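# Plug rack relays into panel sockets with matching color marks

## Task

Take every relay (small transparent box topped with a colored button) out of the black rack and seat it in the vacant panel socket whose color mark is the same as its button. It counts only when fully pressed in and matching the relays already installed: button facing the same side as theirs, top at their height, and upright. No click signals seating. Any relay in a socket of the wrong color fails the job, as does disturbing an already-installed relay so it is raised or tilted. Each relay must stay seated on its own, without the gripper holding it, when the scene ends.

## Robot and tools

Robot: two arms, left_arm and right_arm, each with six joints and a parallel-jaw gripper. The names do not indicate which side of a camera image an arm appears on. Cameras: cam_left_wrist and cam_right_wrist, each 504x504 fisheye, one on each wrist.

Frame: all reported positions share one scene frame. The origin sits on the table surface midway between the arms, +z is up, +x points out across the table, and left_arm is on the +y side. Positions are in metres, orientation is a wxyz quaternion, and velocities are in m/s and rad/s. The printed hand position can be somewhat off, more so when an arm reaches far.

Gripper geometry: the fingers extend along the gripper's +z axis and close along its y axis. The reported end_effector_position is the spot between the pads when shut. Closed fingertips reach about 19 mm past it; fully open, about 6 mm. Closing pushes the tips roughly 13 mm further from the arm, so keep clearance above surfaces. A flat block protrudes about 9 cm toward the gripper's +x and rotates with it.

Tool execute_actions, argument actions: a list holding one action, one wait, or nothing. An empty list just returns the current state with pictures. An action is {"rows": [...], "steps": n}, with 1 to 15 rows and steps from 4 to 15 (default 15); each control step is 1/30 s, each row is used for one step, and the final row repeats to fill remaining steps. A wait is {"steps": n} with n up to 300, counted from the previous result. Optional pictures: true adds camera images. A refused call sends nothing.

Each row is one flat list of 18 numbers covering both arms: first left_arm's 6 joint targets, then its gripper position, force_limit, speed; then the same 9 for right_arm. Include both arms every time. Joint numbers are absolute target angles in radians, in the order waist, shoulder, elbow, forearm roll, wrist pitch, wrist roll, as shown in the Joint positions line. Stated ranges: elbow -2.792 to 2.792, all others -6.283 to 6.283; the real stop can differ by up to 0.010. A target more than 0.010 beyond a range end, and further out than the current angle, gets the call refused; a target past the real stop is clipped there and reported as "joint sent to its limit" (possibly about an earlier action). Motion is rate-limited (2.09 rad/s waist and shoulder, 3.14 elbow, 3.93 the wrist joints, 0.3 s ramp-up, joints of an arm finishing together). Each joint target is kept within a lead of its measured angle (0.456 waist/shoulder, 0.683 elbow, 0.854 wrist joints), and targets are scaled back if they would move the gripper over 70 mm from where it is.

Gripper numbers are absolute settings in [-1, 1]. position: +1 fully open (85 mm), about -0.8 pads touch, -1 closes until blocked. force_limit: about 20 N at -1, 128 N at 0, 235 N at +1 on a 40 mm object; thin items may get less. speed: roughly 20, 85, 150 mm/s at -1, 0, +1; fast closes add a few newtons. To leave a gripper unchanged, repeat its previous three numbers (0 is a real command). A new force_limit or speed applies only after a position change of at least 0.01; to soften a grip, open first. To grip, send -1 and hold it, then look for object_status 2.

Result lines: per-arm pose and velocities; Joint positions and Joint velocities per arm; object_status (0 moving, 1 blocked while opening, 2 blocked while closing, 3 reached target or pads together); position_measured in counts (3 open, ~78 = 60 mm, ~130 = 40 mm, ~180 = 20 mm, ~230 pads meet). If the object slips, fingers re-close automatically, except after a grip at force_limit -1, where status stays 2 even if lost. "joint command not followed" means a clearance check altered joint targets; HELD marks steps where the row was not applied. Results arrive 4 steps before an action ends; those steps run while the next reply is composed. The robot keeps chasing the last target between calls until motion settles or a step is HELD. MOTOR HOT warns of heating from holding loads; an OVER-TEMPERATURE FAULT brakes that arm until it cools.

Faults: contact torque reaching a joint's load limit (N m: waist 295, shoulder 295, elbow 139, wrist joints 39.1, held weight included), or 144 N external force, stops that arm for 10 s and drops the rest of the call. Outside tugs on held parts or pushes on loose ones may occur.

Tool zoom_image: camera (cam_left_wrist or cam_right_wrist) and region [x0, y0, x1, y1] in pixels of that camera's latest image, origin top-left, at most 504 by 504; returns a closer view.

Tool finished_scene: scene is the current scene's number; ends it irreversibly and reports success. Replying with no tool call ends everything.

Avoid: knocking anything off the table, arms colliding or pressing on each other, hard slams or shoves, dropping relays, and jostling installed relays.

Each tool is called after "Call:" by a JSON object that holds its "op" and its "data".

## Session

Call:
{"op": "execute_actions", "data": {"actions": []}}

Scene clock: 0.00 s of 8400.00 s.
left_arm: end_effector_position=(+0.3663, +0.2236, +0.3516) position_measured=3 object_status=3 end_effector_quat_wxyz=(+0.070, -0.023, +0.823, -0.563) end_effector_velocity=(+0.000, +0.000, +0.000) end_effector_angular_velocity=(-0.000, +0.001, +0.001) | right_arm: end_effector_position=(+0.0251, -0.5224, +0.1134) position_measured=3 object_status=3 end_effector_quat_wxyz=(-0.226, +0.849, -0.425, -0.217) end_effector_velocity=(+0.000, +0.000, -0.000) end_effector_angular_velocity=(+0.000, -0.000, -0.000)
Joint positions: left_arm=[-0.02  -0.179  2.326 -1.302  1.311  0.622] | right_arm=[-1.318 -0.115  2.521  0.094  1.368  2.907]
Joint velocities: left_arm=[ 0.    -0.001 -0.     0.    -0.    -0.002] | right_arm=[ 0.    -0.     0.     0.001  0.    -0.   ]

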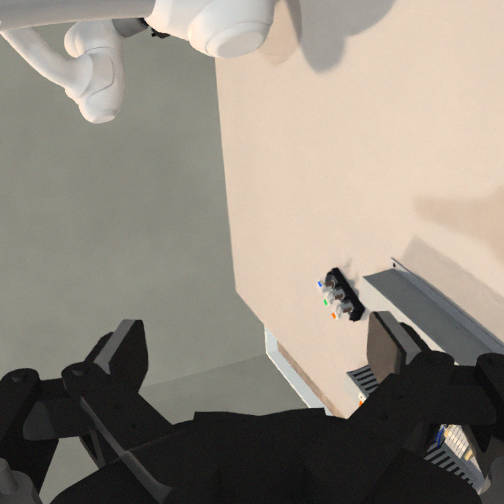

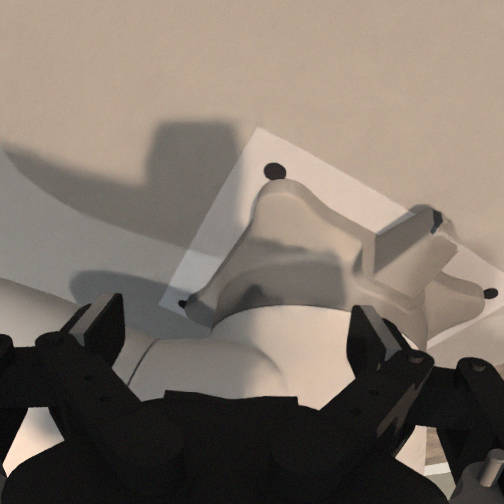

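Call:
{"op": "execute_actions", "data": {"actions": [{"rows":[[0.7,-0.179,2.326,-1.302,1.311,0.622,1,0,0,0.1585,0.3723,1.4348,0,1.3345,5.0471,0.15,-0.5,0]],"steps":15}]}}

Call:
{"op": "execute_actions", "data": {"actions": [{"steps":22}], "pictures": true}}

Scene clock: 1.10 s of 8400.00 s.
left_arm: end_effector_position=(+0.4094, +0.3363, +0.3516) position_measured=3 object_status=3 end_effector_quat_wxyz=(+0.145, -0.133, +0.812, -0.549) end_effector_velocity=(+0.105, +0.444, +0.000) end_effector_angular_velocity=(-0.000, -0.001, +1.008) | right_arm: end_effector_position=(+0.1307, -0.6428, +0.1383) position_measured=64 object_status=0 end_effector_quat_wxyz=(-0.130, +0.833, -0.490, -0.223) end_effector_velocity=(+0.428, -0.333, +0.095) end_effector_angular_velocity=(-0.670, +0.255, -0.303)
Joint positions: left_arm=[ 0.247 -0.179  2.326 -1.302  1.311  0.622] | right_arm=[-1.142  0.047  2.257  0.062  1.357  3.237]
Joint velocities: left_arm=[ 1.009  0.    -0.     0.     0.001  0.001] | right_arm=[ 0.582  0.446 -0.871 -0.085 -0.03   1.086]
Steps of this call (steps 1 to 22: nothing new was sent; steps 23 to 33: the first 11 steps of this action). Readings (joint positions | what the end effector reports):
23: left_arm=[-0.020 -0.179 2.326 -1.302 1.311 0.622] | right_arm=[-1.318 -0.115 2.521 0.094 1.368 2.907] | left_arm position_measured=3 object_status=3 | right_arm position_measured=3 object_status=0
24: left_arm=[-0.016 -0.179 2.326 -1.302 1.311 0.622] | right_arm=[-1.314 -0.111 2.516 0.093 1.368 2.914] | left_arm position_measured=3 object_status=3 | right_arm position_measured=4 object_status=0
26: left_arm=[0.014 -0.179 2.326 -1.302 1.311 0.622] | right_arm=[-1.284 -0.081 2.470 0.087 1.366 2.970] | left_arm position_measured=3 object_status=3 | right_arm position_measured=13 object_status=0
30: left_arm=[0.145 -0.179 2.326 -1.302 1.311 0.622] | right_arm=[-1.202 -0.002 2.346 0.072 1.360 3.125] | left_arm position_measured=3 object_status=3 | right_arm position_measured=41 object_status=0
33: the state above

Scene clock: 1.83 s of 8400.00 s.
left_arm: end_effector_position=(+0.4104, +0.5394, +0.3518) position_measured=3 object_status=3 end_effector_quat_wxyz=(+0.264, -0.311, +0.762, -0.503) end_effector_velocity=(-0.000, +0.001, +0.000) end_effector_angular_velocity=(-0.001, +0.000, +0.002) | right_arm: end_effector_position=(+0.4864, -0.6800, +0.2342) position_measured=110 object_status=3 end_effector_quat_wxyz=(+0.013, +0.745, -0.661, -0.089) end_effector_velocity=(+0.408, +0.280, +0.106) end_effector_angular_velocity=(-0.369, -0.130, -0.583)
Joint positions: left_arm=[ 0.7   -0.179  2.326 -1.302  1.311  0.622] | right_arm=[-0.673  0.266  1.714  0.02   1.342  4.116]
Joint velocities: left_arm=[ 0.003  0.    -0.    -0.     0.001 -0.001] | right_arm=[ 0.714  0.183 -0.48  -0.035 -0.013  1.333]
Kept back: nothing.
Steps of this call (steps 1 to 4: the last 4 steps of your previous action; steps 5 to 22: the robot went on to your last target). Readings (joint positions | what the end effector reports):
1: left_arm=[0.281 -0.179 2.326 -1.302 1.311 0.622] | right_arm=[-1.123 0.062 2.227 0.060 1.356 3.273] | left_arm position_measured=3 object_status=3 | right_arm position_measured=71 object_status=0
2: left_arm=[0.315 -0.179 2.326 -1.302 1.311 0.622] | right_arm=[-1.103 0.076 2.198 0.057 1.355 3.310] | left_arm position_measured=3 object_status=3 | right_arm position_measured=79 object_status=0
4: left_arm=[0.383 -0.179 2.326 -1.302 1.311 0.622] | right_arm=[-1.064 0.102 2.140 0.052 1.353 3.383] | left_arm position_measured=3 object_status=3 | right_arm position_measured=94 object_status=0
8: left_arm=[0.520 -0.179 2.326 -1.302 1.311 0.622] | right_arm=[-0.987 0.147 2.026 0.043 1.350 3.527] | left_arm position_measured=3 object_status=3 | right_arm position_measured=109 object_status=0
22: the state above

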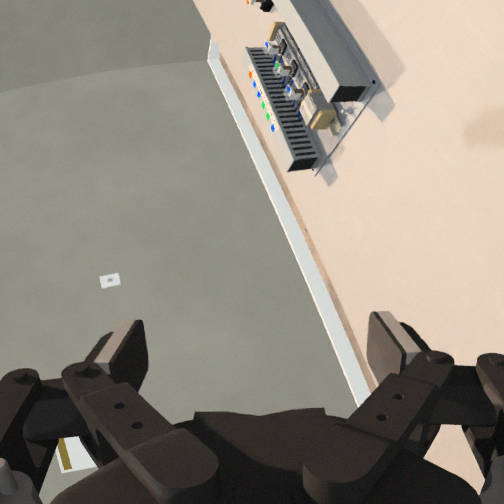

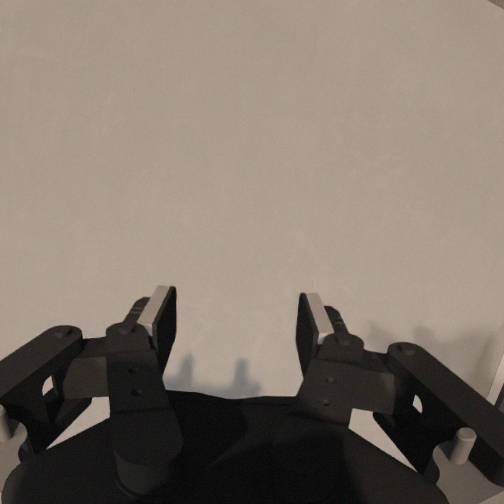

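Call:
{"op": "execute_actions", "data": {"actions": [{"steps":35}], "pictures": true}}

Scene clock: 3.00 s of 8400.00 s.
left_arm: end_effector_position=(+0.4103, +0.5395, +0.3518) position_measured=3 object_status=3 end_effector_quat_wxyz=(+0.264, -0.311, +0.762, -0.503) end_effector_velocity=(-0.000, +0.000, -0.000) end_effector_angular_velocity=(+0.001, -0.000, +0.001) | right_arm: end_effector_position=(+0.6217, -0.1377, +0.2994) position_measured=110 object_status=3 end_effector_quat_wxyz=(-0.001, -0.716, +0.698, +0.000) end_effector_velocity=(-0.064, +0.260, +0.022) end_effector_angular_velocity=(+0.013, -0.055, +0.063)
Joint positions: left_arm=[ 0.7   -0.179  2.326 -1.302  1.311  0.622] | right_arm=[0.148 0.371 1.437 0.    1.335 5.038]
Joint velocities: left_arm=[ 0.001 -0.     0.001  0.    -0.001  0.001] | right_arm=[ 0.349  0.031 -0.085 -0.007 -0.002  0.288]
Kept back: nothing.
Steps of this call (steps 1 to 35: the robot went on to your last target). Readings (joint positions | what the end effector reports):
1: left_arm=[0.700 -0.179 2.326 -1.302 1.311 0.622] | right_arm=[-0.649 0.272 1.698 0.019 1.341 4.162] | left_arm position_measured=3 object_status=3 | right_arm position_measured=110 object_status=3
2: left_arm=[0.700 -0.179 2.326 -1.302 1.311 0.622] | right_arm=[-0.624 0.278 1.683 0.018 1.341 4.207] | left_arm position_measured=3 object_status=3 | right_arm position_measured=110 object_status=3
4: left_arm=[0.700 -0.179 2.326 -1.302 1.311 0.622] | right_arm=[-0.576 0.288 1.656 0.016 1.340 4.298] | left_arm position_measured=3 object_status=3 | right_arm position_measured=110 object_status=3
8: left_arm=[0.700 -0.179 2.326 -1.302 1.311 0.622] | right_arm=[-0.478 0.306 1.609 0.013 1.339 4.455] | left_arm position_measured=3 object_status=3 | right_arm position_measured=110 object_status=3
35: the state above

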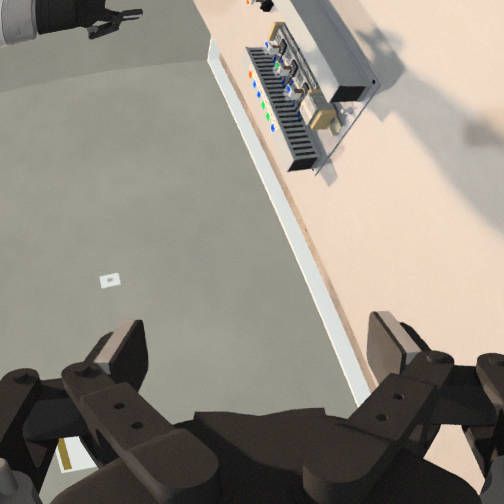

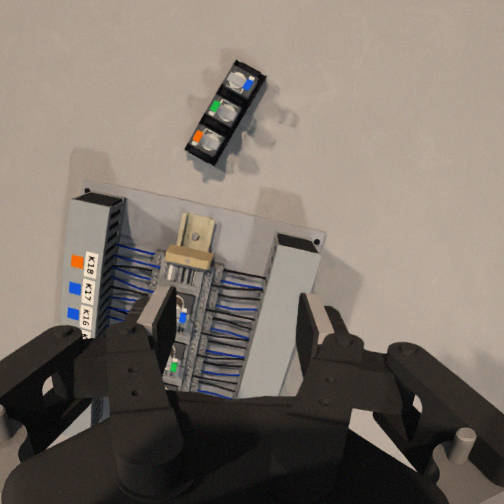

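Call:
{"op": "execute_actions", "data": {"actions": []}}

Scene clock: 3.03 s of 8400.00 s.
left_arm: end_effector_position=(+0.4103, +0.5395, +0.3518) position_measured=3 object_status=3 end_effector_quat_wxyz=(+0.264, -0.311, +0.762, -0.503) end_effector_velocity=(+0.000, -0.000, -0.000) end_effector_angular_velocity=(+0.001, +0.000, -0.000) | right_arm: end_effector_position=(+0.6202, -0.1316, +0.2999) position_measured=110 object_status=3 end_effector_quat_wxyz=(-0.000, -0.717, +0.697, +0.000) end_effector_velocity=(-0.026, +0.101, +0.008) end_effector_angular_velocity=(+0.004, -0.021, +0.023)
Joint positions: left_arm=[ 0.7   -0.179  2.326 -1.302  1.311  0.622] | right_arm=[0.156 0.372 1.435 0.    1.335 5.045]
Joint velocities: left_arm=[-0.001  0.     0.001  0.    -0.001  0.001] | right_arm=[ 0.137  0.013 -0.033 -0.003 -0.001  0.114]
Kept back: nothing.
Steps of this call (step 1: the robot went on to your last target). Readings (joint positions | what the end effector reports):
1: the state above

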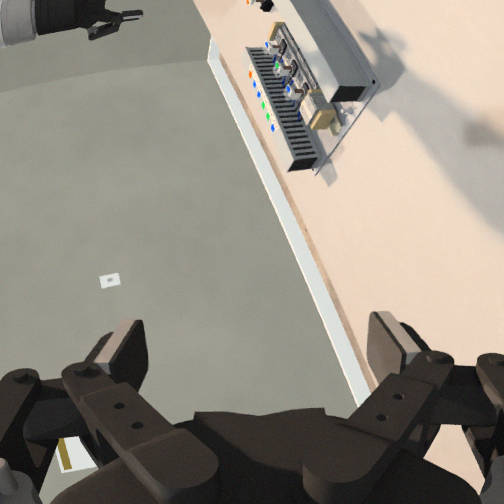

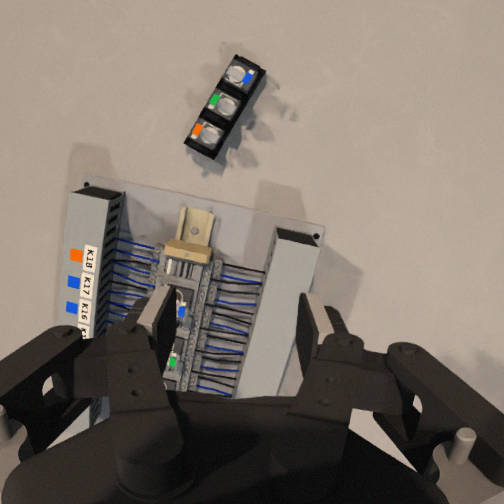

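Call:
{"op": "zoom_image", "data": {"camera": "cam_right_wrist", "region": [50,190,290,430]}}

Region (50, 190, 290, 430) of cam_right_wrist's 504x504 image, scaled by 2.100, with more detail than that image has.

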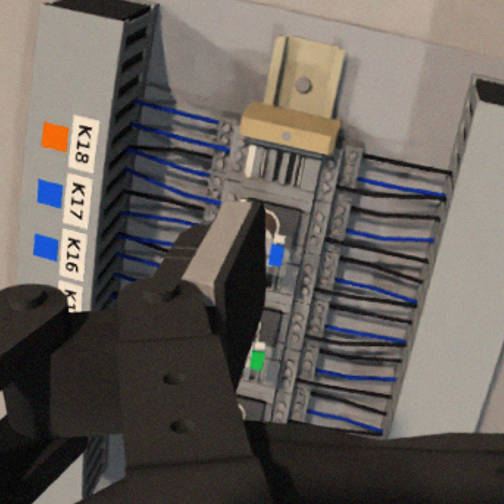

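Call:
{"op": "execute_actions", "data": {"actions": [{"rows":[[0.7,-0.179,2.326,-1.302,1.311,0.622,1,0,0,0.062,0.476,1.5673,0,1.0983,5.3926,0.15,-0.5,0]],"steps":15}]}}

Call:
{"op": "execute_actions", "data": {"actions": [{"steps":8}], "pictures": true}}

Scene clock: 4.40 s of 8400.00 s.
left_arm: end_effector_position=(+0.4104, +0.5395, +0.3518) position_measured=3 object_status=3 end_effector_quat_wxyz=(+0.264, -0.312, +0.762, -0.503) end_effector_velocity=(+0.000, +0.000, +0.000) end_effector_angular_velocity=(+0.001, -0.000, +0.000) | right_arm: end_effector_position=(+0.6566, -0.1910, +0.1602) position_measured=110 object_status=3 end_effector_quat_wxyz=(-0.000, -0.560, +0.829, +0.000) end_effector_velocity=(+0.045, -0.153, -0.313) end_effector_angular_velocity=(-0.009, +0.015, -0.908)
Joint positions: left_arm=[ 0.7   -0.179  2.326 -1.302  1.311  0.622] | right_arm=[0.069 0.469 1.558 0.    1.116 5.367]
Joint velocities: left_arm=[ 0. -0. -0.  0. -0.  0.] | right_arm=[-0.203  0.222  0.277 -0.004 -0.482  0.707]
Steps of this call (steps 1 to 30: the robot went on to your last target; steps 31 to 41: the first 11 steps of this action). Readings (joint positions | what the end effector reports):
31: left_arm=[0.700 -0.179 2.326 -1.302 1.311 0.622] | right_arm=[0.158 0.372 1.435 0.000 1.334 5.047] | left_arm position_measured=3 object_status=3 | right_arm position_measured=110 object_status=3
32: left_arm=[0.700 -0.179 2.326 -1.302 1.311 0.622] | right_arm=[0.157 0.374 1.437 0.000 1.329 5.055] | left_arm position_measured=3 object_status=3 | right_arm position_measured=110 object_status=3
34: left_arm=[0.700 -0.179 2.326 -1.302 1.311 0.622] | right_arm=[0.141 0.391 1.459 0.000 1.291 5.111] | left_arm position_measured=3 object_status=3 | right_arm position_measured=110 object_status=3
38: left_arm=[0.700 -0.179 2.326 -1.302 1.311 0.622] | right_arm=[0.098 0.438 1.518 0.000 1.186 5.265] | left_arm position_measured=3 object_status=3 | right_arm position_measured=110 object_status=3
41: the state above

Scene clock: 4.67 s of 8400.00 s.
left_arm: end_effector_position=(+0.4104, +0.5395, +0.3518) position_measured=3 object_status=3 end_effector_quat_wxyz=(+0.264, -0.312, +0.762, -0.503) end_effector_velocity=(-0.000, +0.001, -0.000) end_effector_angular_velocity=(+0.001, +0.000, +0.003) | right_arm: end_effector_position=(+0.6583, -0.1961, +0.1498) position_measured=110 object_status=3 end_effector_quat_wxyz=(-0.000, -0.547, +0.837, +0.000) end_effector_velocity=(-0.001, -0.002, -0.000) end_effector_angular_velocity=(-0.000, +0.001, -0.002)
Joint positions: left_arm=[ 0.7   -0.179  2.326 -1.302  1.311  0.622] | right_arm=[ 0.062  0.476  1.567 -0.     1.098  5.393]
Joint velocities: left_arm=[ 0.002 -0.     0.     0.    -0.002  0.001] | right_arm=[-0.002 -0.001  0.002 -0.    -0.     0.001]
Kept back: nothing.
Steps of this call (steps 1 to 4: the last 4 steps of your previous action; steps 5 to 8: the robot went on to your last target). Readings (joint positions | what the end effector reports):
1: left_arm=[0.700 -0.179 2.326 -1.302 1.311 0.622] | right_arm=[0.064 0.475 1.565 -0.000 1.103 5.385] | left_arm position_measured=3 object_status=3 | right_arm position_measured=110 object_status=3
2: left_arm=[0.700 -0.179 2.326 -1.302 1.311 0.622] | right_arm=[0.062 0.476 1.567 -0.000 1.099 5.391] | left_arm position_measured=3 object_status=3 | right_arm position_measured=110 object_status=3
4: left_arm=[0.700 -0.179 2.326 -1.302 1.311 0.622] | right_arm=[0.062 0.476 1.567 -0.000 1.098 5.392] | left_arm position_measured=3 object_status=3 | right_arm position_measured=110 object_status=3
8: the state above

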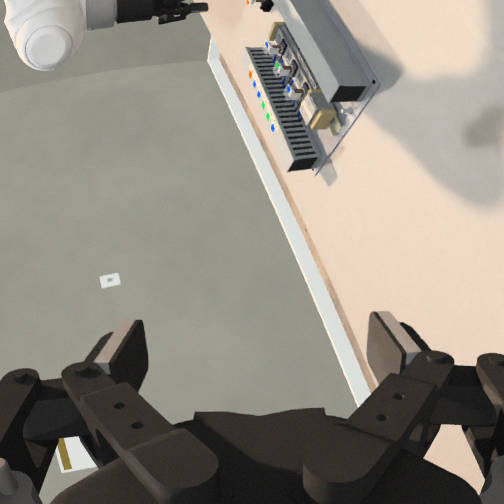

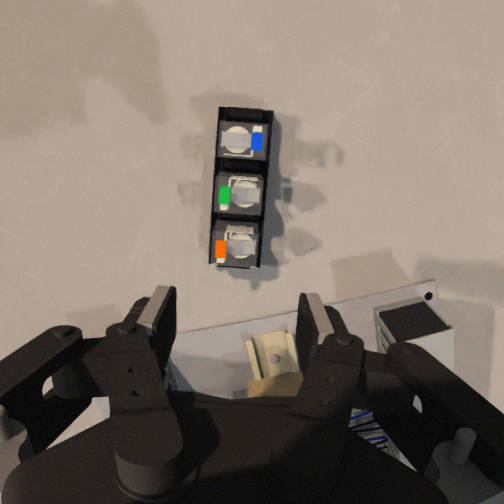

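Call:
{"op": "execute_actions", "data": {"actions": [{"rows":[[0.7,-0.179,2.326,-1.302,1.311,0.622,1,0,0,0.0592,0.5409,1.6172,0,0.9835,5.4278,0.15,-0.5,0],[0.7,-0.179,2.326,-1.302,1.311,0.622,1,0,0,0.0592,0.5409,1.6172,0,0.9835,5.4278,0.15,-0.5,0],[0.7,-0.179,2.326,-1.302,1.311,0.622,1,0,0,0.0592,0.5409,1.6172,0,0.9835,5.4278,0.15,-0.5,0],[0.7,-0.179,2.326,-1.302,1.311,0.622,1,0,0,0.0592,0.5409,1.6172,0,0.9835,5.4278,0.15,-0.5,0],[0.7,-0.179,2.326,-1.302,1.311,0.622,1,0,0,0.0592,0.5409,1.6172,0,0.9835,5.4278,0.15,-0.5,0]],"steps":12}], "pictures": true}}

Scene clock: 5.37 s of 8400.00 s.
left_arm: end_effector_position=(+0.4104, +0.5395, +0.3518) position_measured=3 object_status=3 end_effector_quat_wxyz=(+0.264, -0.312, +0.762, -0.503) end_effector_velocity=(-0.000, +0.001, -0.000) end_effector_angular_velocity=(-0.000, +0.000, +0.001) | right_arm: end_effector_position=(+0.6616, -0.1976, +0.0749) position_measured=110 object_status=3 end_effector_quat_wxyz=(-0.000, -0.531, +0.848, +0.000) end_effector_velocity=(+0.011, +0.002, +0.010) end_effector_angular_velocity=(+0.007, -0.027, -0.004)
Joint positions: left_arm=[ 0.7   -0.179  2.326 -1.302  1.311  0.622] | right_arm=[ 0.059  0.541  1.617 -0.     0.984  5.428]
Joint velocities: left_arm=[ 0.001  0.     0.    -0.    -0.     0.   ] | right_arm=[-0.001 -0.006 -0.012  0.    -0.01   0.003]
Steps of this call (steps 1 to 13: the robot went on to your last target; steps 14 to 21: the first 8 steps of this action). Readings (joint positions | what the end effector reports):
14: left_arm=[0.700 -0.179 2.326 -1.302 1.311 0.622] | right_arm=[0.062 0.476 1.567 0.000 1.098 5.393] | left_arm position_measured=3 object_status=3 | right_arm position_measured=110 object_status=3
15: left_arm=[0.700 -0.179 2.326 -1.302 1.311 0.622] | right_arm=[0.062 0.479 1.570 0.000 1.091 5.395] | left_arm position_measured=3 object_status=3 | right_arm position_measured=110 object_status=3
17: left_arm=[0.700 -0.179 2.326 -1.302 1.311 0.622] | right_arm=[0.061 0.507 1.593 0.000 1.040 5.411] | left_arm position_measured=3 object_status=3 | right_arm position_measured=110 object_status=3
21: the state above

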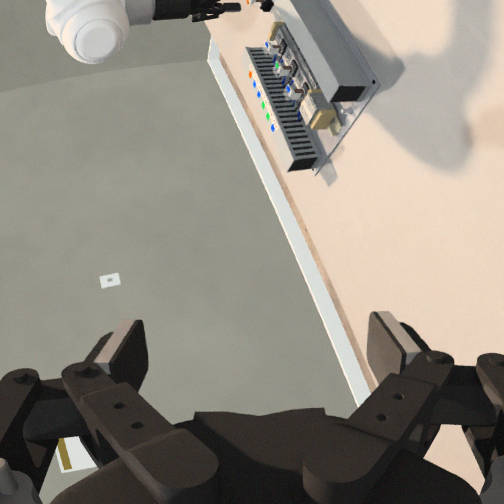

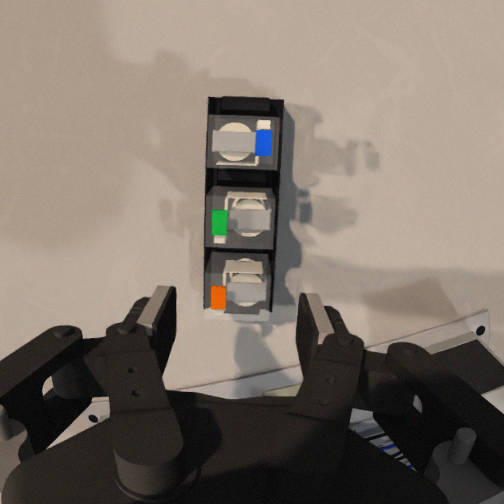

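Call:
{"op": "execute_actions", "data": {"actions": [{"rows":[[0.7,-0.179,2.326,-1.302,1.311,0.622,1,0,0,0.0592,0.5687,1.6352,0,0.9377,5.4278,0.15,-0.5,0]],"steps":11}], "pictures": true}}

Scene clock: 5.83 s of 8400.00 s.
left_arm: end_effector_position=(+0.4104, +0.5395, +0.3518) position_measured=3 object_status=3 end_effector_quat_wxyz=(+0.264, -0.312, +0.762, -0.503) end_effector_velocity=(+0.000, -0.001, -0.000) end_effector_angular_velocity=(+0.001, -0.001, -0.003) | right_arm: end_effector_position=(+0.6616, -0.1975, +0.0450) position_measured=110 object_status=3 end_effector_quat_wxyz=(-0.000, -0.531, +0.848, +0.000) end_effector_velocity=(-0.000, -0.000, -0.002) end_effector_angular_velocity=(-0.001, +0.002, +0.000)
Joint positions: left_arm=[ 0.7   -0.179  2.326 -1.302  1.311  0.622] | right_arm=[0.059 0.569 1.635 0.    0.938 5.428]
Joint velocities: left_arm=[-0.002  0.    -0.     0.    -0.     0.002] | right_arm=[-0.     0.002  0.    -0.    -0.     0.   ]
Steps of this call (steps 1 to 4: the last 4 steps of your previous action; steps 5 to 7: the robot went on to your last target; steps 8 to 14: the first 7 steps of this action). Readings (joint positions | what the end effector reports):
8: left_arm=[0.700 -0.179 2.326 -1.302 1.311 0.622] | right_arm=[0.059 0.541 1.617 -0.000 0.983 5.428] | left_arm position_measured=3 object_status=3 | right_arm position_measured=110 object_status=3
9: left_arm=[0.700 -0.179 2.326 -1.302 1.311 0.622] | right_arm=[0.059 0.544 1.619 0.000 0.977 5.428] | left_arm position_measured=3 object_status=3 | right_arm position_measured=110 object_status=3
11: left_arm=[0.700 -0.179 2.326 -1.302 1.311 0.622] | right_arm=[0.059 0.564 1.633 0.000 0.945 5.428] | left_arm position_measured=3 object_status=3 | right_arm position_measured=110 object_status=3
14: the state above

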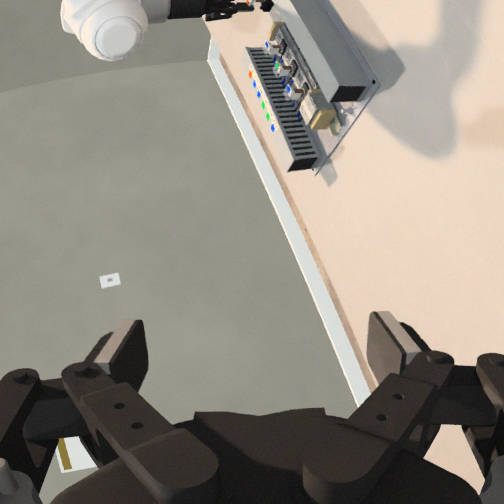

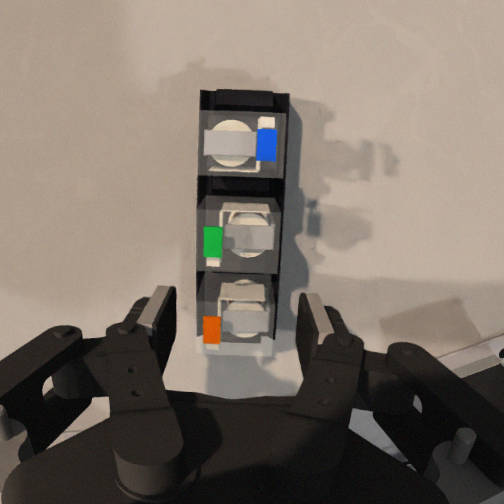

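Call:
{"op": "execute_actions", "data": {"actions": [{"rows":[[0.7,-0.179,2.326,-1.302,1.311,0.622,1,0,0,0.0592,0.5687,1.6352,0,0.9377,5.4278,-1,-0.5,0]],"steps":15}]}}

Call:
{"op": "execute_actions", "data": {"actions": [{"steps":7}]}}

Scene clock: 6.43 s of 8400.00 s.
left_arm: end_effector_position=(+0.4104, +0.5395, +0.3518) position_measured=3 object_status=3 end_effector_quat_wxyz=(+0.264, -0.312, +0.762, -0.503) end_effector_velocity=(-0.000, +0.000, -0.000) end_effector_angular_velocity=(-0.000, +0.001, +0.001) | right_arm: end_effector_position=(+0.6616, -0.1975, +0.0450) position_measured=164 object_status=0 end_effector_quat_wxyz=(-0.000, -0.531, +0.848, +0.000) end_effector_velocity=(-0.000, +0.000, -0.000) end_effector_angular_velocity=(-0.000, +0.000, +0.001)
Joint positions: left_arm=[ 0.7   -0.179  2.326 -1.302  1.311  0.622] | right_arm=[ 0.059  0.569  1.635 -0.     0.938  5.428]
Joint velocities: left_arm=[ 0.001 -0.     0.    -0.    -0.001 -0.   ] | right_arm=[ 0.001  0.    -0.    -0.     0.     0.   ]
Steps of this call (steps 1 to 4: the last 4 steps of your previous action; steps 5 to 7: the robot went on to your last target; steps 8 to 18: the first 11 steps of this action). Readings (joint positions | what the end effector reports):
8: left_arm=[0.700 -0.179 2.326 -1.302 1.311 0.622] | right_arm=[0.059 0.569 1.635 0.000 0.938 5.428] | left_arm position_measured=3 object_status=3 | right_arm position_measured=110 object_status=0
9: left_arm=[0.700 -0.179 2.326 -1.302 1.311 0.622] | right_arm=[0.059 0.569 1.635 0.000 0.938 5.428] | left_arm position_measured=3 object_status=3 | right_arm position_measured=110 object_status=0
11: left_arm=[0.700 -0.179 2.326 -1.302 1.311 0.622] | right_arm=[0.059 0.569 1.635 0.000 0.938 5.428] | left_arm position_measured=3 object_status=3 | right_arm position_measured=119 object_status=0
15: left_arm=[0.700 -0.179 2.326 -1.302 1.311 0.622] | right_arm=[0.059 0.569 1.635 0.000 0.938 5.428] | left_arm position_measured=3 object_status=3 | right_arm position_measured=148 object_status=0
18: the state above

Scene clock: 6.67 s of 8400.00 s.
left_arm: end_effector_position=(+0.4104, +0.5395, +0.3518) position_measured=3 object_status=3 end_effector_quat_wxyz=(+0.264, -0.312, +0.762, -0.503) end_effector_velocity=(-0.000, +0.001, -0.000) end_effector_angular_velocity=(+0.001, -0.001, +0.001) | right_arm: end_effector_position=(+0.6616, -0.1975, +0.0450) position_measured=164 object_status=2 end_effector_quat_wxyz=(-0.000, -0.531, +0.848, +0.000) end_effector_velocity=(-0.000, +0.000, -0.000) end_effector_angular_velocity=(-0.000, +0.000, +0.000)
Joint positions: left_arm=[ 0.7   -0.179  2.326 -1.302  1.311  0.622] | right_arm=[ 0.059  0.569  1.635 -0.     0.938  5.428]
Joint velocities: left_arm=[ 0.002 -0.     0.001  0.     0.     0.002] | right_arm=[ 0.  0.  0.  0.  0. -0.]
Kept back: nothing.
Steps of this call (steps 1 to 4: the last 4 steps of your previous action; steps 5 to 7: the robot went on to your last target). Readings (joint positions | what the end effector reports):
1: left_arm=[0.700 -0.179 2.326 -1.302 1.311 0.622] | right_arm=[0.059 0.569 1.635 -0.000 0.938 5.428] | left_arm position_measured=3 object_status=3 | right_arm position_measured=164 object_status=0
2: left_arm=[0.700 -0.179 2.326 -1.302 1.311 0.622] | right_arm=[0.059 0.569 1.635 -0.000 0.938 5.428] | left_arm position_measured=3 object_status=3 | right_arm position_measured=164 object_status=0
4: left_arm=[0.700 -0.179 2.326 -1.302 1.311 0.622] | right_arm=[0.059 0.569 1.635 -0.000 0.938 5.428] | left_arm position_measured=3 object_status=3 | right_arm position_measured=164 object_status=0
7: the state above

Call:
{"op": "execute_actions", "data": {"actions": [{"rows":[[0.7,-0.179,2.326,-1.302,1.311,0.622,1,0,0,0.0592,0.5409,1.6172,0,0.9835,5.4278,-1,-0.5,0],[0.7,-0.179,2.326,-1.302,1.311,0.622,1,0,0,0.0592,0.5409,1.6172,0,0.9835,5.4278,-1,-0.5,0],[0.7,-0.179,2.326,-1.302,1.311,0.622,1,0,0,0.0592,0.5409,1.6172,0,0.9835,5.4278,-1,-0.5,0],[0.7,-0.179,2.326,-1.302,1.311,0.622,1,0,0,0.0592,0.4799,1.5611,0,1.1006,5.4278,-1,-0.5,0]],"steps":13}]}}

Call:
{"op": "execute_actions", "data": {"actions": [{"rows":[[0.7,-0.179,2.326,-1.302,1.311,0.622,1,0,0,0.2062,0.5947,1.394,0,1.1529,2.1898,-1,-0.5,0]],"steps":15}]}}

Call:
{"op": "execute_actions", "data": {"actions": [{"steps":36}], "pictures": true}}

Scene clock: 7.10 s of 8400.00 s.
left_arm: end_effector_position=(+0.4104, +0.5395, +0.3518) position_measured=3 object_status=3 end_effector_quat_wxyz=(+0.264, -0.312, +0.762, -0.503) end_effector_velocity=(+0.000, -0.001, -0.000) end_effector_angular_velocity=(+0.002, -0.001, -0.002) | right_arm: end_effector_position=(+0.6621, -0.1973, +0.1486) position_measured=164 object_status=2 end_effector_quat_wxyz=(+0.001, -0.531, +0.848, -0.000) end_effector_velocity=(-0.012, -0.003, +0.143) end_effector_angular_velocity=(-0.002, +0.005, +0.001)
Joint positions: left_arm=[ 0.7   -0.179  2.326 -1.302  1.311  0.622] | right_arm=[0.059 0.481 1.562 0.    1.096 5.428]
Joint velocities: left_arm=[-0.002 -0.     0.     0.    -0.001  0.001] | right_arm=[ 0.001 -0.121 -0.098 -0.     0.224  0.   ]
Steps of this call (steps 1 to 4: the robot went on to your last target; steps 5 to 13: the first 9 steps of this action). Readings (joint positions | what the end effector reports):
5: left_arm=[0.700 -0.179 2.326 -1.302 1.311 0.622] | right_arm=[0.059 0.569 1.635 -0.000 0.938 5.428] | left_arm position_measured=3 object_status=3 | right_arm position_measured=164 object_status=2
6: left_arm=[0.700 -0.179 2.326 -1.302 1.311 0.622] | right_arm=[0.059 0.565 1.633 -0.000 0.943 5.428] | left_arm position_measured=3 object_status=3 | right_arm position_measured=164 object_status=2
8: left_arm=[0.700 -0.179 2.326 -1.302 1.311 0.622] | right_arm=[0.059 0.545 1.619 -0.000 0.976 5.428] | left_arm position_measured=3 object_status=3 | right_arm position_measured=164 object_status=2
12: left_arm=[0.700 -0.179 2.326 -1.302 1.311 0.622] | right_arm=[0.059 0.488 1.569 0.000 1.083 5.428] | left_arm position_measured=3 object_status=3 | right_arm position_measured=164 object_status=2
13: the state above

Scene clock: 7.60 s of 8400.00 s.
left_arm: end_effector_position=(+0.4104, +0.5395, +0.3518) position_measured=3 object_status=3 end_effector_quat_wxyz=(+0.264, -0.312, +0.762, -0.503) end_effector_velocity=(-0.000, -0.000, -0.000) end_effector_angular_velocity=(+0.001, -0.001, -0.001) | right_arm: end_effector_position=(+0.6805, -0.1132, +0.1445) position_measured=164 object_status=2 end_effector_quat_wxyz=(-0.000, +0.808, -0.590, -0.000) end_effector_velocity=(+0.046, +0.296, -0.023) end_effector_angular_velocity=(-0.000, -0.001, +3.809)
Joint positions: left_arm=[ 0.7   -0.179  2.326 -1.302  1.311  0.622] | right_arm=[0.152 0.552 1.456 0.    1.133 4.758]
Joint velocities: left_arm=[-0.    -0.     0.001  0.     0.001  0.002] | right_arm=[ 0.315  0.246 -0.358 -0.     0.112 -3.494]
Steps of this call (steps 1 to 4: the last 4 steps of your previous action; steps 5 to 15: the first 11 steps of this action). Readings (joint positions | what the end effector reports):
5: left_arm=[0.700 -0.179 2.326 -1.302 1.311 0.622] | right_arm=[0.059 0.480 1.561 0.000 1.101 5.428] | left_arm position_measured=3 object_status=3 | right_arm position_measured=164 object_status=2
6: left_arm=[0.700 -0.179 2.326 -1.302 1.311 0.622] | right_arm=[0.060 0.481 1.560 0.000 1.101 5.421] | left_arm position_measured=3 object_status=3 | right_arm position_measured=164 object_status=2
8: left_arm=[0.700 -0.179 2.326 -1.302 1.311 0.622] | right_arm=[0.070 0.488 1.548 0.000 1.105 5.363] | left_arm position_measured=3 object_status=3 | right_arm position_measured=164 object_status=2
12: left_arm=[0.700 -0.179 2.326 -1.302 1.311 0.622] | right_arm=[0.116 0.524 1.496 0.000 1.121 5.076] | left_arm position_measured=3 object_status=3 | right_arm position_measured=164 object_status=2
15: the state above

Scene clock: 8.80 s of 8400.00 s.
left_arm: end_effector_position=(+0.4104, +0.5395, +0.3518) position_measured=3 object_status=3 end_effector_quat_wxyz=(+0.264, -0.312, +0.762, -0.503) end_effector_velocity=(-0.000, +0.001, +0.000) end_effector_angular_velocity=(+0.000, -0.000, +0.002) | right_arm: end_effector_position=(+0.6863, -0.0610, +0.1400) position_measured=164 object_status=2 end_effector_quat_wxyz=(+0.000, +0.777, +0.629, -0.000) end_effector_velocity=(-0.000, +0.001, +0.000) end_effector_angular_velocity=(+0.001, -0.000, +0.001)
Joint positions: left_arm=[ 0.7   -0.179  2.326 -1.302  1.311  0.622] | right_arm=[ 0.206  0.595  1.394 -0.     1.153  2.19 ]
Joint velocities: left_arm=[ 0.002 -0.    -0.     0.     0.    -0.   ] | right_arm=[ 0.001 -0.    -0.     0.001  0.    -0.   ]
Kept back: nothing.
Steps of this call (steps 1 to 4: the last 4 steps of your previous action; steps 5 to 36: the robot went on to your last target). Readings (joint positions | what the end effector reports):
1: left_arm=[0.700 -0.179 2.326 -1.302 1.311 0.622] | right_arm=[0.162 0.560 1.445 0.000 1.137 4.637] | left_arm position_measured=3 object_status=3 | right_arm position_measured=164 object_status=2
2: left_arm=[0.700 -0.179 2.326 -1.302 1.311 0.622] | right_arm=[0.171 0.567 1.434 0.000 1.140 4.512] | left_arm position_measured=3 object_status=3 | right_arm position_measured=164 object_status=2
4: left_arm=[0.700 -0.179 2.326 -1.302 1.311 0.622] | right_arm=[0.184 0.577 1.419 0.000 1.145 4.261] | left_arm position_measured=3 object_status=3 | right_arm position_measured=164 object_status=2
8: left_arm=[0.700 -0.179 2.326 -1.302 1.311 0.622] | right_arm=[0.198 0.588 1.404 0.000 1.150 3.760] | left_arm position_measured=3 object_status=3 | right_arm position_measured=164 object_status=2
36: the state above

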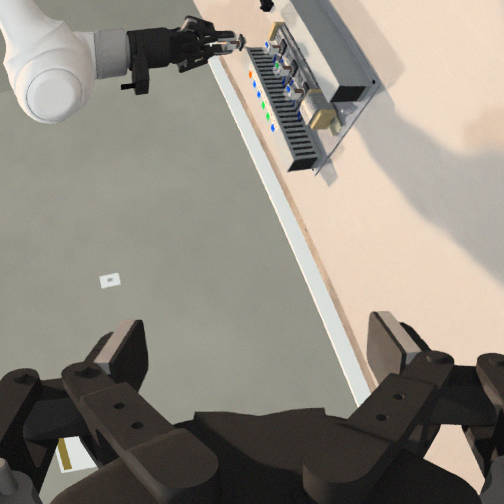

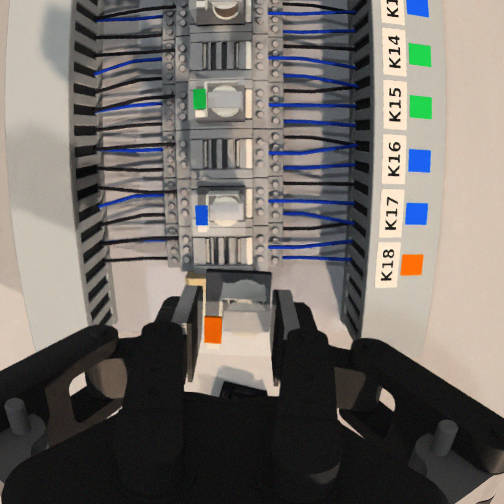

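Call:
{"op": "execute_actions", "data": {"actions": [{"rows":[[0.7,-0.179,2.326,-1.302,1.311,0.622,1,0,0,0.2107,0.5793,1.4197,0,1.1426,2.1243,-1,-0.5,0]],"steps":12}], "pictures": true}}

Scene clock: 9.43 s of 8400.00 s.
left_arm: end_effector_position=(+0.4104, +0.5395, +0.3518) position_measured=3 object_status=3 end_effector_quat_wxyz=(+0.264, -0.312, +0.762, -0.503) end_effector_velocity=(+0.000, -0.000, +0.000) end_effector_angular_velocity=(+0.001, -0.001, -0.001) | right_arm: end_effector_position=(+0.6752, -0.0617, +0.1398) position_measured=164 object_status=2 end_effector_quat_wxyz=(-0.000, +0.755, +0.656, -0.000) end_effector_velocity=(+0.000, +0.000, +0.001) end_effector_angular_velocity=(+0.001, -0.002, +0.001)
Joint positions: left_arm=[ 0.7   -0.179  2.326 -1.302  1.311  0.622] | right_arm=[ 0.211  0.58   1.42  -0.     1.143  2.124]
Joint velocities: left_arm=[-0.001 -0.    -0.     0.    -0.     0.   ] | right_arm=[-0.    -0.001  0.001  0.    -0.002 -0.002]
Steps of this call (steps 1 to 11: the robot went on to your last target; steps 12 to 19: the first 8 steps of this action). Readings (joint positions | what the end effector reports):
12: left_arm=[0.700 -0.179 2.326 -1.302 1.311 0.622] | right_arm=[0.206 0.595 1.394 -0.000 1.153 2.190] | left_arm position_measured=3 object_status=3 | right_arm position_measured=164 object_status=2
13: left_arm=[0.700 -0.179 2.326 -1.302 1.311 0.622] | right_arm=[0.207 0.594 1.397 -0.000 1.153 2.182] | left_arm position_measured=3 object_status=3 | right_arm position_measured=164 object_status=2
15: left_arm=[0.700 -0.179 2.326 -1.302 1.311 0.622] | right_arm=[0.210 0.584 1.414 -0.000 1.146 2.139] | left_arm position_measured=3 object_status=3 | right_arm position_measured=164 object_status=2
19: the state above

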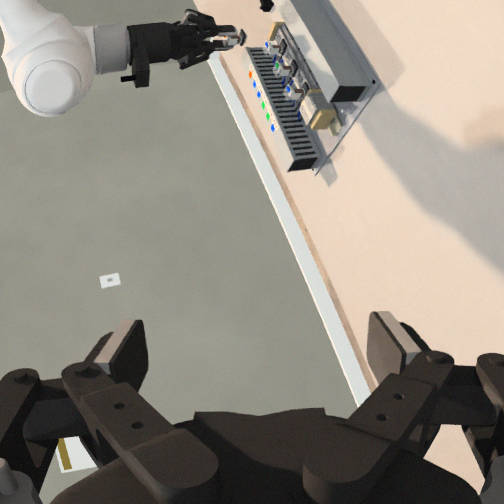

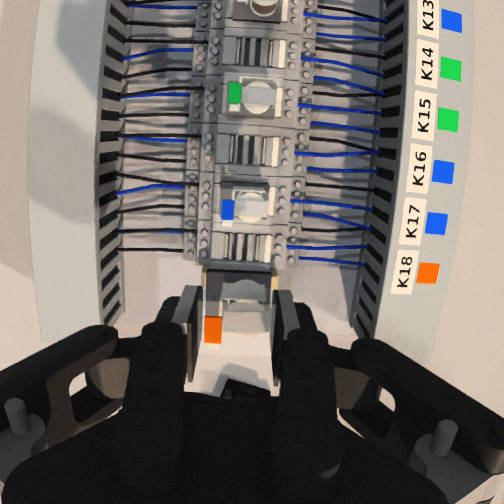

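Call:
{"op": "execute_actions", "data": {"actions": [{"rows":[[0.7,-0.179,2.326,-1.302,1.311,0.622,1,0,0,0.2107,0.612,1.4543,0,1.0753,2.1243,-1,-0.5,0]],"steps":13}], "pictures": true}}

Scene clock: 9.97 s of 8400.00 s.
left_arm: end_effector_position=(+0.4104, +0.5395, +0.3518) position_measured=3 object_status=3 end_effector_quat_wxyz=(+0.264, -0.312, +0.762, -0.503) end_effector_velocity=(-0.000, -0.001, -0.000) end_effector_angular_velocity=(+0.000, -0.001, -0.002) | right_arm: end_effector_position=(+0.6754, -0.0617, +0.0949) position_measured=164 object_status=2 end_effector_quat_wxyz=(+0.000, +0.754, +0.656, -0.000) end_effector_velocity=(+0.000, +0.001, +0.000) end_effector_angular_velocity=(+0.003, -0.000, -0.001)
Joint positions: left_arm=[ 0.7   -0.179  2.326 -1.302  1.311  0.622] | right_arm=[ 0.211  0.612  1.454 -0.     1.075  2.124]
Joint velocities: left_arm=[-0.001 -0.     0.001  0.     0.001  0.002] | right_arm=[ 0.     0.    -0.     0.003 -0.001 -0.   ]
Steps of this call (steps 1 to 4: the last 4 steps of your previous action; steps 5 to 7: the robot went on to your last target; steps 8 to 16: the first 9 steps of this action). Readings (joint positions | what the end effector reports):
8: left_arm=[0.700 -0.179 2.326 -1.302 1.311 0.622] | right_arm=[0.211 0.579 1.420 -0.000 1.142 2.124] | left_arm position_measured=3 object_status=3 | right_arm position_measured=164 object_status=2
9: left_arm=[0.700 -0.179 2.326 -1.302 1.311 0.622] | right_arm=[0.211 0.582 1.423 -0.000 1.135 2.124] | left_arm position_measured=3 object_status=3 | right_arm position_measured=164 object_status=2
11: left_arm=[0.700 -0.179 2.326 -1.302 1.311 0.622] | right_arm=[0.211 0.603 1.447 -0.000 1.091 2.124] | left_arm position_measured=3 object_status=3 | right_arm position_measured=164 object_status=2
15: left_arm=[0.700 -0.179 2.326 -1.302 1.311 0.622] | right_arm=[0.211 0.612 1.454 -0.000 1.075 2.124] | left_arm position_measured=3 object_status=3 | right_arm position_measured=164 object_status=2
16: the state above

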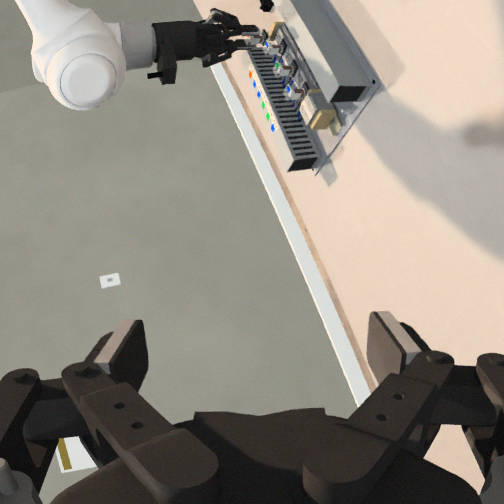

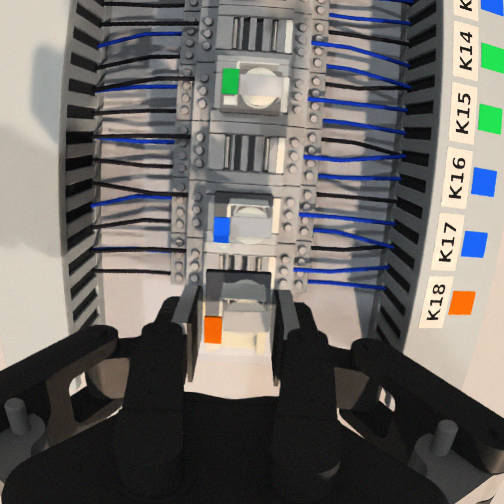

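Call:
{"op": "execute_actions", "data": {"actions": [{"rows":[[0.7,-0.179,2.326,-1.302,1.311,0.622,1,0,0,0.2107,0.616,1.4576,0,1.068,2.1243,-1,-0.5,0],[0.7,-0.179,2.326,-1.302,1.311,0.622,1,0,0,0.2107,0.62,1.4609,0,1.0607,2.1243,-1,-0.5,0],[0.7,-0.179,2.326,-1.302,1.311,0.622,1,0,0,0.2107,0.6224,1.4628,0,1.0563,2.1243,-1,-0.5,0],[0.7,-0.179,2.326,-1.302,1.311,0.622,1,0,0,0.2107,0.6241,1.4641,0,1.0534,2.1243,-1,-0.5,0],[0.7,-0.179,2.326,-1.302,1.311,0.622,1,0,0,0.2107,0.6257,1.4655,0,1.0505,2.1243,-1,-0.5,0],[0.7,-0.179,2.326,-1.302,1.311,0.622,1,0,0,0.2107,0.6273,1.4668,0,1.0476,2.1243,-1,-0.5,0],[0.7,-0.179,2.326,-1.302,1.311,0.622,1,0,0,0.2107,0.6289,1.4681,0,1.0446,2.1243,-1,-0.5,0],[0.7,-0.179,2.326,-1.302,1.311,0.622,1,0,0,0.2107,0.6305,1.4694,0,1.0417,2.1243,-1,-0.5,0],[0.7,-0.179,2.326,-1.302,1.311,0.622,1,0,0,0.2107,0.6321,1.4707,0,1.0388,2.1243,-1,-0.5,0],[0.7,-0.179,2.326,-1.302,1.311,0.622,1,0,0,0.2107,0.6329,1.4714,0,1.0373,2.1243,-1,-0.5,0],[0.7,-0.179,2.326,-1.302,1.311,0.622,1,0,0,0.2107,0.6337,1.472,0,1.0359,2.1243,-1,-0.5,0],[0.7,-0.179,2.326,-1.302,1.311,0.622,1,0,0,0.2107,0.6345,1.4727,0,1.0344,2.1243,-1,-0.5,0],[0.7,-0.179,2.326,-1.302,1.311,0.622,1,0,0,0.2107,0.6353,1.4733,0,1.033,2.1243,-1,-0.5,0]],"steps":15}]}}

Call:
{"op": "execute_actions", "data": {"actions": [{"rows":[[0.7,-0.179,2.326,-1.302,1.311,0.622,1,0,0,0.2107,0.6357,1.4737,0,1.0322,2.1243,-1,-0.5,0],[0.7,-0.179,2.326,-1.302,1.311,0.622,1,0,0,0.2107,0.6361,1.474,0,1.0315,2.1243,-1,-0.5,0]],"steps":10}], "pictures": true}}

Scene clock: 10.90 s of 8400.00 s.
left_arm: end_effector_position=(+0.4104, +0.5395, +0.3518) position_measured=3 object_status=3 end_effector_quat_wxyz=(+0.264, -0.312, +0.762, -0.503) end_effector_velocity=(-0.000, -0.000, -0.000) end_effector_angular_velocity=(-0.001, +0.001, -0.000) | right_arm: end_effector_position=(+0.6754, -0.0616, +0.0700) position_measured=164 object_status=2 end_effector_quat_wxyz=(-0.000, +0.755, +0.656, +0.000) end_effector_velocity=(+0.001, +0.000, -0.030) end_effector_angular_velocity=(+0.002, -0.004, -0.000)
Joint positions: left_arm=[ 0.7   -0.179  2.326 -1.302  1.311  0.622] | right_arm=[0.211 0.632 1.471 0.    1.038 2.124]
Joint velocities: left_arm=[-0.     0.     0.    -0.     0.    -0.001] | right_arm=[-0.     0.025  0.019  0.    -0.048  0.   ]
Steps of this call (steps 1 to 4: the last 4 steps of your previous action; steps 5 to 15: the robot went on to your last target; steps 16 to 17: nothing new was sent; steps 18 to 28: the first 11 steps of this action). Readings (joint positions | what the end effector reports):
18: left_arm=[0.700 -0.179 2.326 -1.302 1.311 0.622] | right_arm=[0.211 0.612 1.454 0.000 1.075 2.124] | left_arm position_measured=3 object_status=3 | right_arm position_measured=164 object_status=2
19: left_arm=[0.700 -0.179 2.326 -1.302 1.311 0.622] | right_arm=[0.211 0.613 1.456 0.000 1.071 2.124] | left_arm position_measured=3 object_status=3 | right_arm position_measured=164 object_status=2
21: left_arm=[0.700 -0.179 2.326 -1.302 1.311 0.622] | right_arm=[0.211 0.620 1.461 0.000 1.060 2.124] | left_arm position_measured=3 object_status=3 | right_arm position_measured=164 object_status=2
25: left_arm=[0.700 -0.179 2.326 -1.302 1.311 0.622] | right_arm=[0.211 0.628 1.467 0.000 1.046 2.124] | left_arm position_measured=3 object_status=3 | right_arm position_measured=164 object_status=2
28: the state above

Scene clock: 11.23 s of 8400.00 s.
left_arm: end_effector_position=(+0.4104, +0.5395, +0.3518) position_measured=3 object_status=3 end_effector_quat_wxyz=(+0.264, -0.312, +0.762, -0.503) end_effector_velocity=(+0.000, -0.001, +0.000) end_effector_angular_velocity=(-0.001, -0.000, -0.002) | right_arm: end_effector_position=(+0.6753, -0.0617, +0.0654) position_measured=164 object_status=2 end_effector_quat_wxyz=(+0.000, +0.754, +0.656, +0.000) end_effector_velocity=(-0.000, -0.001, -0.002) end_effector_angular_velocity=(-0.000, +0.001, -0.001)
Joint positions: left_arm=[ 0.7   -0.179  2.326 -1.302  1.311  0.622] | right_arm=[ 0.211  0.636  1.474 -0.     1.032  2.124]
Joint velocities: left_arm=[-0.001  0.    -0.     0.     0.001  0.   ] | right_arm=[-0.001  0.001  0.001  0.    -0.001  0.   ]
Steps of this call (steps 1 to 4: the last 4 steps of your previous action; steps 5 to 10: the first 6 steps of this action). Readings (joint positions | what the end effector reports):
5: left_arm=[0.700 -0.179 2.326 -1.302 1.311 0.622] | right_arm=[0.211 0.635 1.473 0.000 1.033 2.124] | left_arm position_measured=3 object_status=3 | right_arm position_measured=164 object_status=2
6: left_arm=[0.700 -0.179 2.326 -1.302 1.311 0.622] | right_arm=[0.211 0.635 1.473 0.000 1.033 2.124] | left_arm position_measured=3 object_status=3 | right_arm position_measured=164 object_status=2
8: left_arm=[0.700 -0.179 2.326 -1.302 1.311 0.622] | right_arm=[0.211 0.636 1.474 -0.000 1.032 2.124] | left_arm position_measured=3 object_status=3 | right_arm position_measured=164 object_status=2
10: the state above

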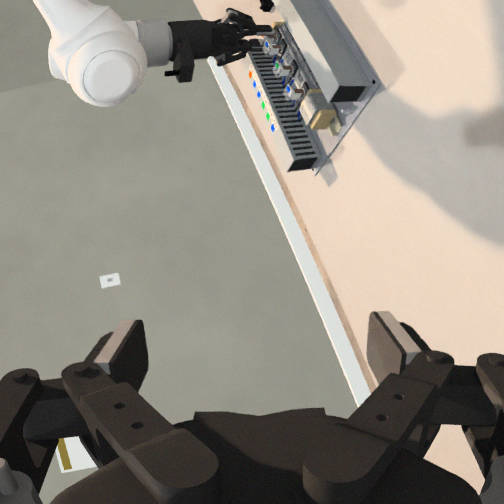

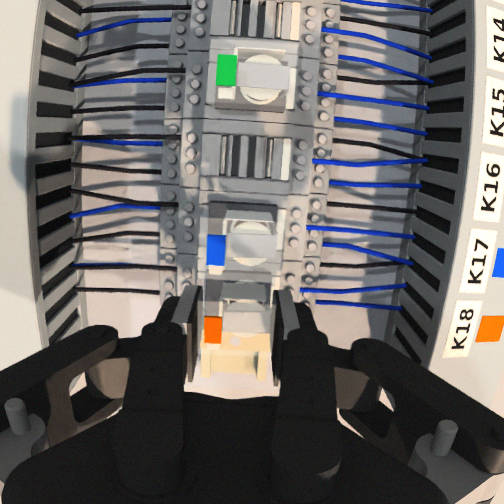

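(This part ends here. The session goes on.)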